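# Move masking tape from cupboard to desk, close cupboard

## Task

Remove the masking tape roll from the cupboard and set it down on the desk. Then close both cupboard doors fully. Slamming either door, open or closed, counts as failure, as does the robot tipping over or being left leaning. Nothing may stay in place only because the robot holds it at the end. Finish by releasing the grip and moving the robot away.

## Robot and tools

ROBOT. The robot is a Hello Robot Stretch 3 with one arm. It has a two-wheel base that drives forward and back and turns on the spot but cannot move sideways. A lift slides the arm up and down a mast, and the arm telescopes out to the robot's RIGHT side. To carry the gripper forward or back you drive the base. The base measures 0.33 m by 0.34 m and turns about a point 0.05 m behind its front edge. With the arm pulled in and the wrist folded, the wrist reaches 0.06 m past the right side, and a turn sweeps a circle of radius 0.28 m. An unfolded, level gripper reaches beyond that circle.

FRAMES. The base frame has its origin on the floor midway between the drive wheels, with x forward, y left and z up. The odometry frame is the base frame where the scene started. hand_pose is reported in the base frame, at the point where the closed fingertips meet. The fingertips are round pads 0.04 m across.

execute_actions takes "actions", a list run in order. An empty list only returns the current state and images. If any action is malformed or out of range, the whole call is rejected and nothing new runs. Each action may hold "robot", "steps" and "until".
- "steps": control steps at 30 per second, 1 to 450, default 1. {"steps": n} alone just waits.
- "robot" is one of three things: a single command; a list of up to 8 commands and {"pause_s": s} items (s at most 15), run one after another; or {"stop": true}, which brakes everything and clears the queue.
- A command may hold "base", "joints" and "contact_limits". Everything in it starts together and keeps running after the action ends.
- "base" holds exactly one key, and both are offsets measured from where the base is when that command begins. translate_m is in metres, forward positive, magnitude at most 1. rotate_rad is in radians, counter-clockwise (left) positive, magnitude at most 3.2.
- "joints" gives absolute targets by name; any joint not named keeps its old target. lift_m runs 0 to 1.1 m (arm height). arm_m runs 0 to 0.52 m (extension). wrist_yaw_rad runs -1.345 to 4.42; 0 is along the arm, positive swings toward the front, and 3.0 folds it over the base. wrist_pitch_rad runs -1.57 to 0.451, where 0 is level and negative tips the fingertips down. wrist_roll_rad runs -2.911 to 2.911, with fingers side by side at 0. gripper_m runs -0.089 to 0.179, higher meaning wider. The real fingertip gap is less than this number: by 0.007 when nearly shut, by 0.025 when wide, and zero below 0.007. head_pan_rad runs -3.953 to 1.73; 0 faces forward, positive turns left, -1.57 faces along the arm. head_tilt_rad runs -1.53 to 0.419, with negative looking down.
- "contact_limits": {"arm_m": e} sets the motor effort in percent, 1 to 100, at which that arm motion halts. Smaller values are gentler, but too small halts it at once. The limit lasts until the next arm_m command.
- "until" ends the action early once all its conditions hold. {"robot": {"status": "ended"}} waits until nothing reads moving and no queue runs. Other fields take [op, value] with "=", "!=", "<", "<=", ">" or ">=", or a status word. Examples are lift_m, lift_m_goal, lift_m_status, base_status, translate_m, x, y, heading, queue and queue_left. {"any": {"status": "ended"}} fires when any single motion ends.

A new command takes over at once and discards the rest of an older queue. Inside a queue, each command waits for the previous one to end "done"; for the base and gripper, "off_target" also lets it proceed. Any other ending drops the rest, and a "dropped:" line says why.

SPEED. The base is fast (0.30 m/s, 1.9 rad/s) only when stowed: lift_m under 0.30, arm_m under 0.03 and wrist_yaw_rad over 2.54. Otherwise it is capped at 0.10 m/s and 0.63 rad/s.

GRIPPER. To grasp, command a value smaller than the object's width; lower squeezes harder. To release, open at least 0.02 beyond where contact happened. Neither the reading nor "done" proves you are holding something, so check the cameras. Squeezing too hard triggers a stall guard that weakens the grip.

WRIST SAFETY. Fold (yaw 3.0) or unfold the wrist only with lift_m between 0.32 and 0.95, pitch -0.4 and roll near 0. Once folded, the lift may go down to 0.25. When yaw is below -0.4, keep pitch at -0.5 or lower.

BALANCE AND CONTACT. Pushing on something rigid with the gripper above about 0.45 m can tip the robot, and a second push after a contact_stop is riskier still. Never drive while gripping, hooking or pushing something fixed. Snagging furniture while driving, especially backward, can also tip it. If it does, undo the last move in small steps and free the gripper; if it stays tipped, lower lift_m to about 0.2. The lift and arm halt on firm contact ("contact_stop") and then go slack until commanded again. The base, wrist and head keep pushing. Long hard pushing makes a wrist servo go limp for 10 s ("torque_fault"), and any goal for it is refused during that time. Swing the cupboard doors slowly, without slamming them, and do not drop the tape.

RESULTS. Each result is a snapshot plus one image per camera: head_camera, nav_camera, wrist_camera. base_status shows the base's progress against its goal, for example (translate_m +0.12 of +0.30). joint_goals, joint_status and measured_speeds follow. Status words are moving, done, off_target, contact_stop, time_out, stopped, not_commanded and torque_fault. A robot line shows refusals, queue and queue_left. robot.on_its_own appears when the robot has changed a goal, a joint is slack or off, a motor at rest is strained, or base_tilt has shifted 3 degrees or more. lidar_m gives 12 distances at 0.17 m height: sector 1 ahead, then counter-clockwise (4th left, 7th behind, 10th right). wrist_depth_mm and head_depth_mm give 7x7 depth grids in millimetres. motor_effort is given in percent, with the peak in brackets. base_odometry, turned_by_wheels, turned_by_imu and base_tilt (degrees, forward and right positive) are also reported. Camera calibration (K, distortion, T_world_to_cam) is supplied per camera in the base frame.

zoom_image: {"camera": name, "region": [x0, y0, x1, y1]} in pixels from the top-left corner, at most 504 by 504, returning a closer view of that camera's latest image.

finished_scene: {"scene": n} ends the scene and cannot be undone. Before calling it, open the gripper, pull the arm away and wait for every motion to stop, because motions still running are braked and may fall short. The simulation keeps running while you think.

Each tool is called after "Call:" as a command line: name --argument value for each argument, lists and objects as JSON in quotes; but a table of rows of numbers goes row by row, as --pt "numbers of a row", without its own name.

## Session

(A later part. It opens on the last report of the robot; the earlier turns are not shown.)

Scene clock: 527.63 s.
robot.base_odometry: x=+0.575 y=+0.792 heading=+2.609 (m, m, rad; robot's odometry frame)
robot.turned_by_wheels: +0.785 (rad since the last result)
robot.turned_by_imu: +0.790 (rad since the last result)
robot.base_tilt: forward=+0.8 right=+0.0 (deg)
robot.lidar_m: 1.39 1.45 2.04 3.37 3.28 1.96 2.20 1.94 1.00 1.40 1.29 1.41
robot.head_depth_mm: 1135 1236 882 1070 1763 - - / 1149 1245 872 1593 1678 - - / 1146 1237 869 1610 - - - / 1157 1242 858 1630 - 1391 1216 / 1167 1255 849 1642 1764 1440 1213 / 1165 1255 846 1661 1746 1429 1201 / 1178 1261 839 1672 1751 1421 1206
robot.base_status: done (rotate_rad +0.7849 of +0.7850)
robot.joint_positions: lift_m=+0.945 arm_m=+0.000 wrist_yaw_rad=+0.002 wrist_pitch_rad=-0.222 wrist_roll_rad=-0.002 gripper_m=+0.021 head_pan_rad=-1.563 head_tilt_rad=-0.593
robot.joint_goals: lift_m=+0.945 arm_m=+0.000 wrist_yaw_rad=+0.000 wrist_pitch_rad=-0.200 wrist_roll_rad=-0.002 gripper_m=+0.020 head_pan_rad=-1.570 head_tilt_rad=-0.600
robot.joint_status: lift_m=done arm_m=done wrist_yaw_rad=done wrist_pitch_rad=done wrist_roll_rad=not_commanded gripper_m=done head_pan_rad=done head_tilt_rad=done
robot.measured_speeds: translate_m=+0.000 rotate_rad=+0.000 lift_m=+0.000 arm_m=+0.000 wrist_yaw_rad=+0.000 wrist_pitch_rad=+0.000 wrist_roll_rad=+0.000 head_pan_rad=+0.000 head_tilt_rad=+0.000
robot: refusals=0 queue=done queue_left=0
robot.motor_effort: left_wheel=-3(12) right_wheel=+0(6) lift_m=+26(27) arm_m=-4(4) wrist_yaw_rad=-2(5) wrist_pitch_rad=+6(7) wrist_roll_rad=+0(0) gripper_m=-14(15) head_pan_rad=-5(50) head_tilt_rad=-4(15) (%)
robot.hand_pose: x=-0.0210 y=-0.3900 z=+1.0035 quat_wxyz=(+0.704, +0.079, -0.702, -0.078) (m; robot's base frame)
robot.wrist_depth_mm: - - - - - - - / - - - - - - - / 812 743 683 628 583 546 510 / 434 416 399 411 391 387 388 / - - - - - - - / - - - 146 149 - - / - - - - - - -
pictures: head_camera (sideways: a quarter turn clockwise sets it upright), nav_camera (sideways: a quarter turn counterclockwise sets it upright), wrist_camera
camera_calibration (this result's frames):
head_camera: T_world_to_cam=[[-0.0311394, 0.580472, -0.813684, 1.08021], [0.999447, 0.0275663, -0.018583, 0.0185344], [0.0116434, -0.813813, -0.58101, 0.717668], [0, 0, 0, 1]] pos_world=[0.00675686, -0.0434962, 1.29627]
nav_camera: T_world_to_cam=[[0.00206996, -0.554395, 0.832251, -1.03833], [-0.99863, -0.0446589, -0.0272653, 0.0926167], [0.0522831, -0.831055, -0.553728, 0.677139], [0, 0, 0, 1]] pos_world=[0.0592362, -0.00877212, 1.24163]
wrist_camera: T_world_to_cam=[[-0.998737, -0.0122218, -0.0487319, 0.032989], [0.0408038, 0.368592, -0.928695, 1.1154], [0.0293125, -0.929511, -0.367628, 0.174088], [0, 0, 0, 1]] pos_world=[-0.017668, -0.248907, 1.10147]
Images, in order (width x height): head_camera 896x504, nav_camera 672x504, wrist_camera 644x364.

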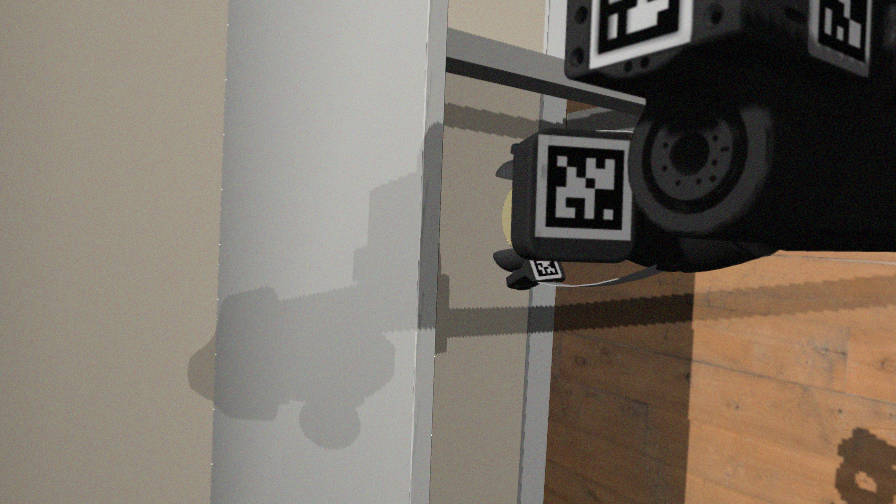

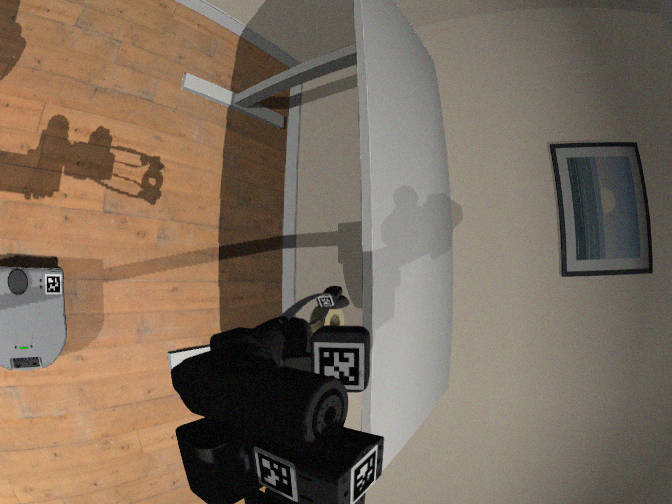

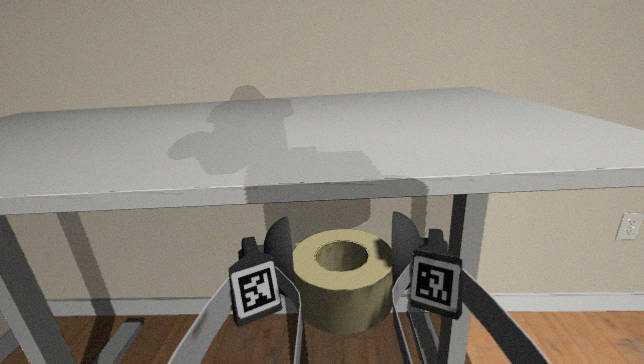

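Call:
execute_actions --actions '[{"robot":{"joints":{"lift_m":0.965,"arm_m":0.37},"contact_limits":{"arm_m":15}},"steps":300,"until":{"robot":{"status":"ended"}}}]'

Scene clock: 539.23 s.
robot.base_odometry: x=+0.575 y=+0.792 heading=+2.609 (m, m, rad; robot's odometry frame)
robot.turned_by_wheels: +0.000 (rad since the last result)
robot.turned_by_imu: +0.001 (rad since the last result)
robot.base_tilt: forward=+0.8 right=-0.1 (deg)
robot.lidar_m: 1.39 1.45 2.04 3.36 3.29 1.97 2.19 1.93 1.00 1.39 1.29 1.41
robot.head_depth_mm: 1132 1238 - 1119 1727 1464 1234 / 1142 1228 782 1589 1652 1414 1216 / 1150 1254 - 1611 1743 1441 1215 / 1161 1244 857 1634 1767 1429 1209 / 1157 1244 850 1641 1757 1435 1208 / 1162 1260 843 1656 1735 1424 1212 / 1178 1259 839 1662 1743 1417 1206
robot.base_status: done (rotate_rad +0.7849 of +0.7850)
robot.joint_positions: lift_m=+0.965 arm_m=+0.370 wrist_yaw_rad=+0.001 wrist_pitch_rad=-0.222 wrist_roll_rad=-0.002 gripper_m=+0.021 head_pan_rad=-1.563 head_tilt_rad=-0.593
robot.joint_goals: lift_m=+0.965 arm_m=+0.370 wrist_yaw_rad=+0.000 wrist_pitch_rad=-0.200 wrist_roll_rad=-0.002 gripper_m=+0.020 head_pan_rad=-1.570 head_tilt_rad=-0.600
robot.joint_status: lift_m=done arm_m=done wrist_yaw_rad=done wrist_pitch_rad=done wrist_roll_rad=not_commanded gripper_m=done head_pan_rad=done head_tilt_rad=done
robot.measured_speeds: translate_m=+0.000 rotate_rad=+0.000 lift_m=+0.000 arm_m=+0.000 wrist_yaw_rad=+0.000 wrist_pitch_rad=+0.000 wrist_roll_rad=+0.000 head_pan_rad=+0.000 head_tilt_rad=+0.000
robot: refusals=0 queue=done queue_left=0
robot.motor_effort: left_wheel=-2(2) right_wheel=+0(1) lift_m=+26(26) arm_m=+4(0) wrist_yaw_rad=+0(2) wrist_pitch_rad=+6(6) wrist_roll_rad=+0(0) gripper_m=-15(14) head_pan_rad=-4(4) head_tilt_rad=-2(2) (%)
robot.contact_limits: arm_m 15 (drawing in: default 21, maximum 34; extending or still: default 28, maximum 46)
robot.hand_pose: x=-0.0213 y=-0.7592 z=+1.0235 quat_wxyz=(+0.704, +0.079, -0.702, -0.078) (m; robot's base frame)
robot.wrist_depth_mm: 743 726 728 696 713 690 683 / 776 771 763 756 747 738 730 / 836 801 754 705 656 620 669 / 494 470 448 428 408 394 380 / 341 333 327 293 311 289 281 / 263 253 253 145 148 230 224 / 211 206 200 189 193 190 187
pictures: head_camera (sideways: a quarter turn clockwise sets it upright), nav_camera (sideways: a quarter turn counterclockwise sets it upright), wrist_camera
camera_calibration (this result's frames):
head_camera: T_world_to_cam=[[-0.0310104, 0.580503, -0.813667, 1.08019], [0.999453, 0.0273446, -0.0185824, 0.0185336], [0.0114623, -0.813799, -0.581034, 0.7177], [0, 0, 0, 1]] pos_world=[0.00674718, -0.0434961, 1.29627]
nav_camera: T_world_to_cam=[[0.00194683, -0.55442, 0.832235, -1.03831], [-0.99864, -0.044436, -0.0272663, 0.0926182], [0.0520981, -0.83105, -0.553752, 0.677171], [0, 0, 0, 1]] pos_world=[0.0592342, -0.00878218, 1.24163]
wrist_camera: T_world_to_cam=[[-0.99875, -0.0110874, -0.0487302, 0.0300335], [0.0412256, 0.368385, -0.928759, 1.27001], [0.028249, -0.929607, -0.367468, -0.161939], [0, 0, 0, 1]] pos_world=[-0.0177865, -0.61806, 1.12149]
Images, in order (width x height): head_camera 896x504, nav_camera 672x504, wrist_camera 644x364.

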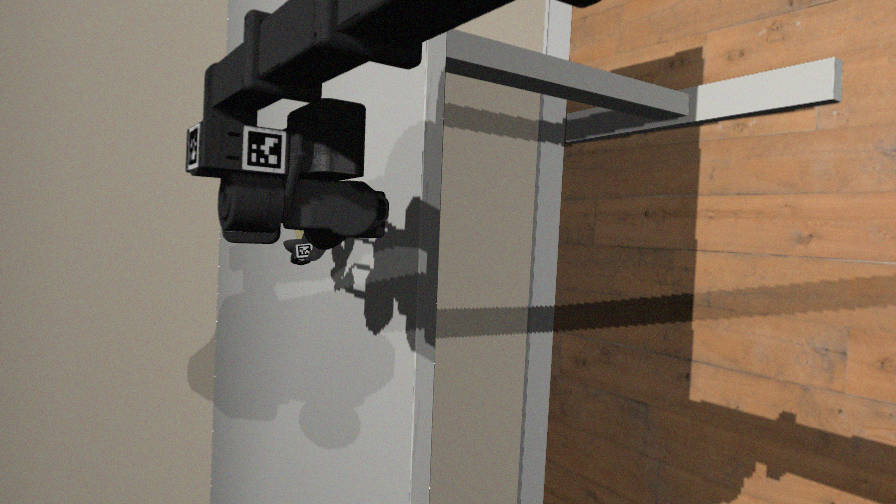

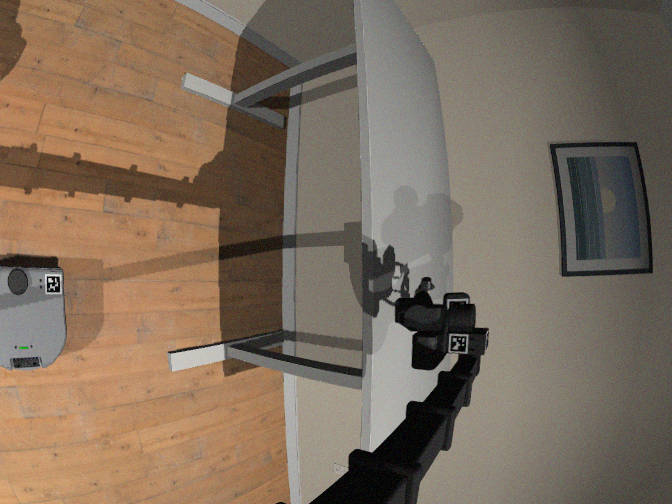

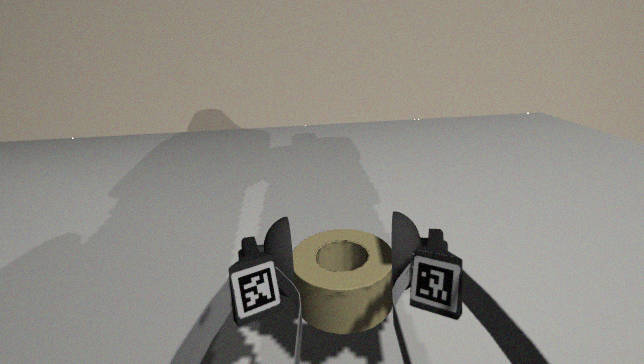

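Call:
execute_actions --actions '[{"robot":[{"joints":{"lift_m":0.924}},{"joints":{"gripper_m":0.10}}],"steps":300,"until":{"robot":{"status":"ended"}}},{"robot":{"joints":{"lift_m":0.96,"arm_m":0.05}},"steps":300,"until":{"robot":{"status":"ended"}}}]'

Scene clock: 549.93 s.
robot.base_odometry: x=+0.575 y=+0.792 heading=+2.609 (m, m, rad; robot's odometry frame)
robot.turned_by_wheels: +0.000 (rad since the last result)
robot.turned_by_imu: +0.001 (rad since the last result)
robot.base_tilt: forward=+0.7 right=+0.0 (deg)
robot.lidar_m: 1.38 1.45 2.05 3.37 3.28 1.97 2.20 1.93 0.99 1.39 1.29 1.42
robot.head_depth_mm: 1130 1242 881 691 - - 1183 / 1147 1249 873 673 - - 1195 / 1147 1239 865 684 - - 1192 / 1149 1239 861 697 1724 1433 1222 / 1163 1255 853 1636 1769 1442 1207 / 1168 1254 848 1649 1753 1431 1210 / 1167 1253 840 1657 1753 1418 1200
robot.base_status: done (rotate_rad +0.7849 of +0.7850)
robot.joint_positions: lift_m=+0.960 arm_m=+0.050 wrist_yaw_rad=+0.001 wrist_pitch_rad=-0.220 wrist_roll_rad=-0.002 gripper_m=+0.100 head_pan_rad=-1.563 head_tilt_rad=-0.593
robot.joint_goals: lift_m=+0.960 arm_m=+0.050 wrist_yaw_rad=+0.000 wrist_pitch_rad=-0.200 wrist_roll_rad=-0.002 gripper_m=+0.100 head_pan_rad=-1.570 head_tilt_rad=-0.600
robot.joint_status: lift_m=done arm_m=done wrist_yaw_rad=done wrist_pitch_rad=done wrist_roll_rad=not_commanded gripper_m=done head_pan_rad=done head_tilt_rad=done
robot.measured_speeds: translate_m=+0.000 rotate_rad=+0.000 lift_m=+0.000 arm_m=+0.000 wrist_yaw_rad=+0.000 wrist_pitch_rad=+0.000 wrist_roll_rad=+0.000 head_pan_rad=+0.000 head_tilt_rad=+0.000
robot: refusals=0 queue=done queue_left=0
robot.motor_effort: left_wheel=-2(2) right_wheel=+0(0) lift_m=+27(29) arm_m=-4(2) wrist_yaw_rad=-1(1) wrist_pitch_rad=+6(6) wrist_roll_rad=+0(0) gripper_m=+1(81) head_pan_rad=-4(4) head_tilt_rad=-2(2) (%)
robot.hand_pose: x=-0.0213 y=-0.4402 z=+1.0191 quat_wxyz=(+0.704, +0.078, -0.702, -0.077) (m; robot's base frame)
robot.wrist_depth_mm: - - - - 998 988 977 / - - - - - - - / 921 826 755 710 651 602 590 / 487 462 440 425 404 386 373 / 361 368 353 347 - 337 - / - - - - - - - / - - - - - - -
pictures: head_camera (sideways: a quarter turn clockwise sets it upright), nav_camera (sideways: a quarter turn counterclockwise sets it upright), wrist_camera
camera_calibration (this result's frames):
head_camera: T_world_to_cam=[[-0.0310108, 0.580526, -0.813651, 1.08017], [0.999453, 0.0273455, -0.0185818, 0.0185329], [0.0114624, -0.813782, -0.581057, 0.71773], [0, 0, 0, 1]] pos_world=[0.0067472, -0.043496, 1.29627]
nav_camera: T_world_to_cam=[[0.00194721, -0.554444, 0.832219, -1.03829], [-0.99864, -0.0444355, -0.0272674, 0.0926195], [0.0520983, -0.831034, -0.553776, 0.677203], [0, 0, 0, 1]] pos_world=[0.0592342, -0.00878043, 1.24163]
wrist_camera: T_world_to_cam=[[-0.998752, -0.0110807, -0.0487073, 0.0333044], [0.0412693, 0.366325, -0.929571, 1.14829], [0.028143, -0.930421, -0.365411, 0.130474], [0, 0, 0, 1]] pos_world=[-0.0177984, -0.298885, 1.11672]
Images, in order (width x height): head_camera 896x504, nav_camera 672x504, wrist_camera 644x364.

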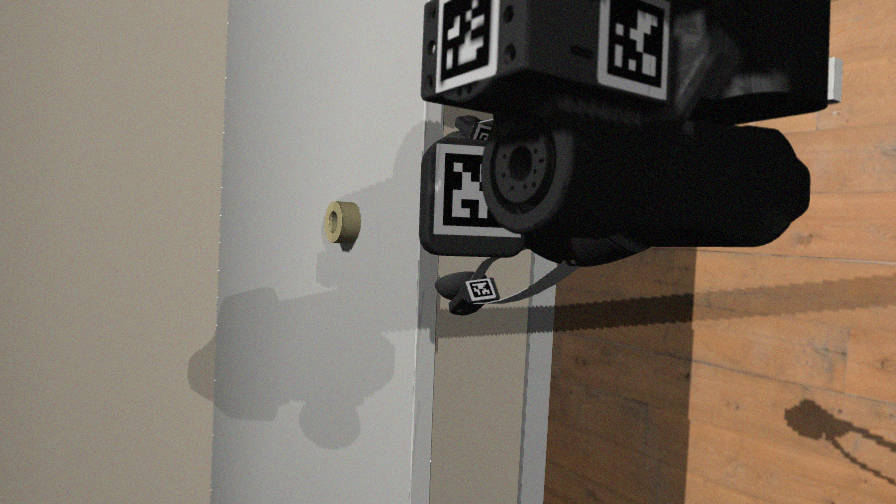

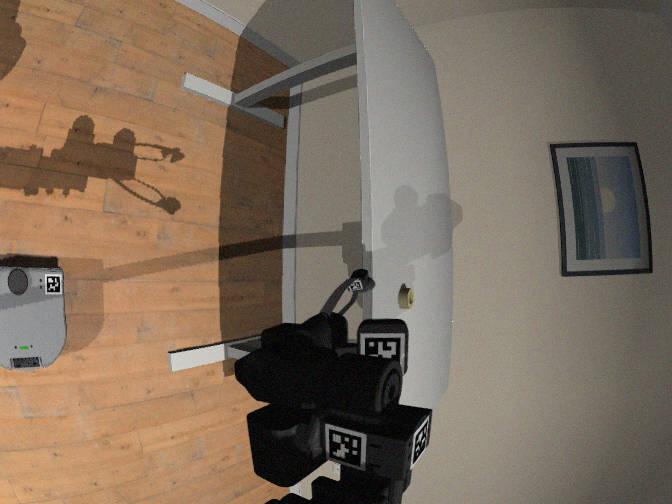

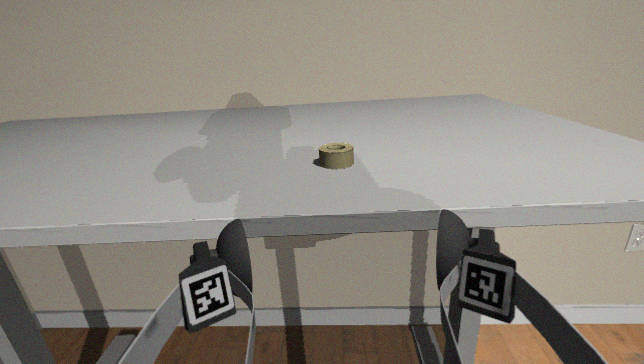

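Call:
finished_scene --scene 2

The scene is finished: the task was done.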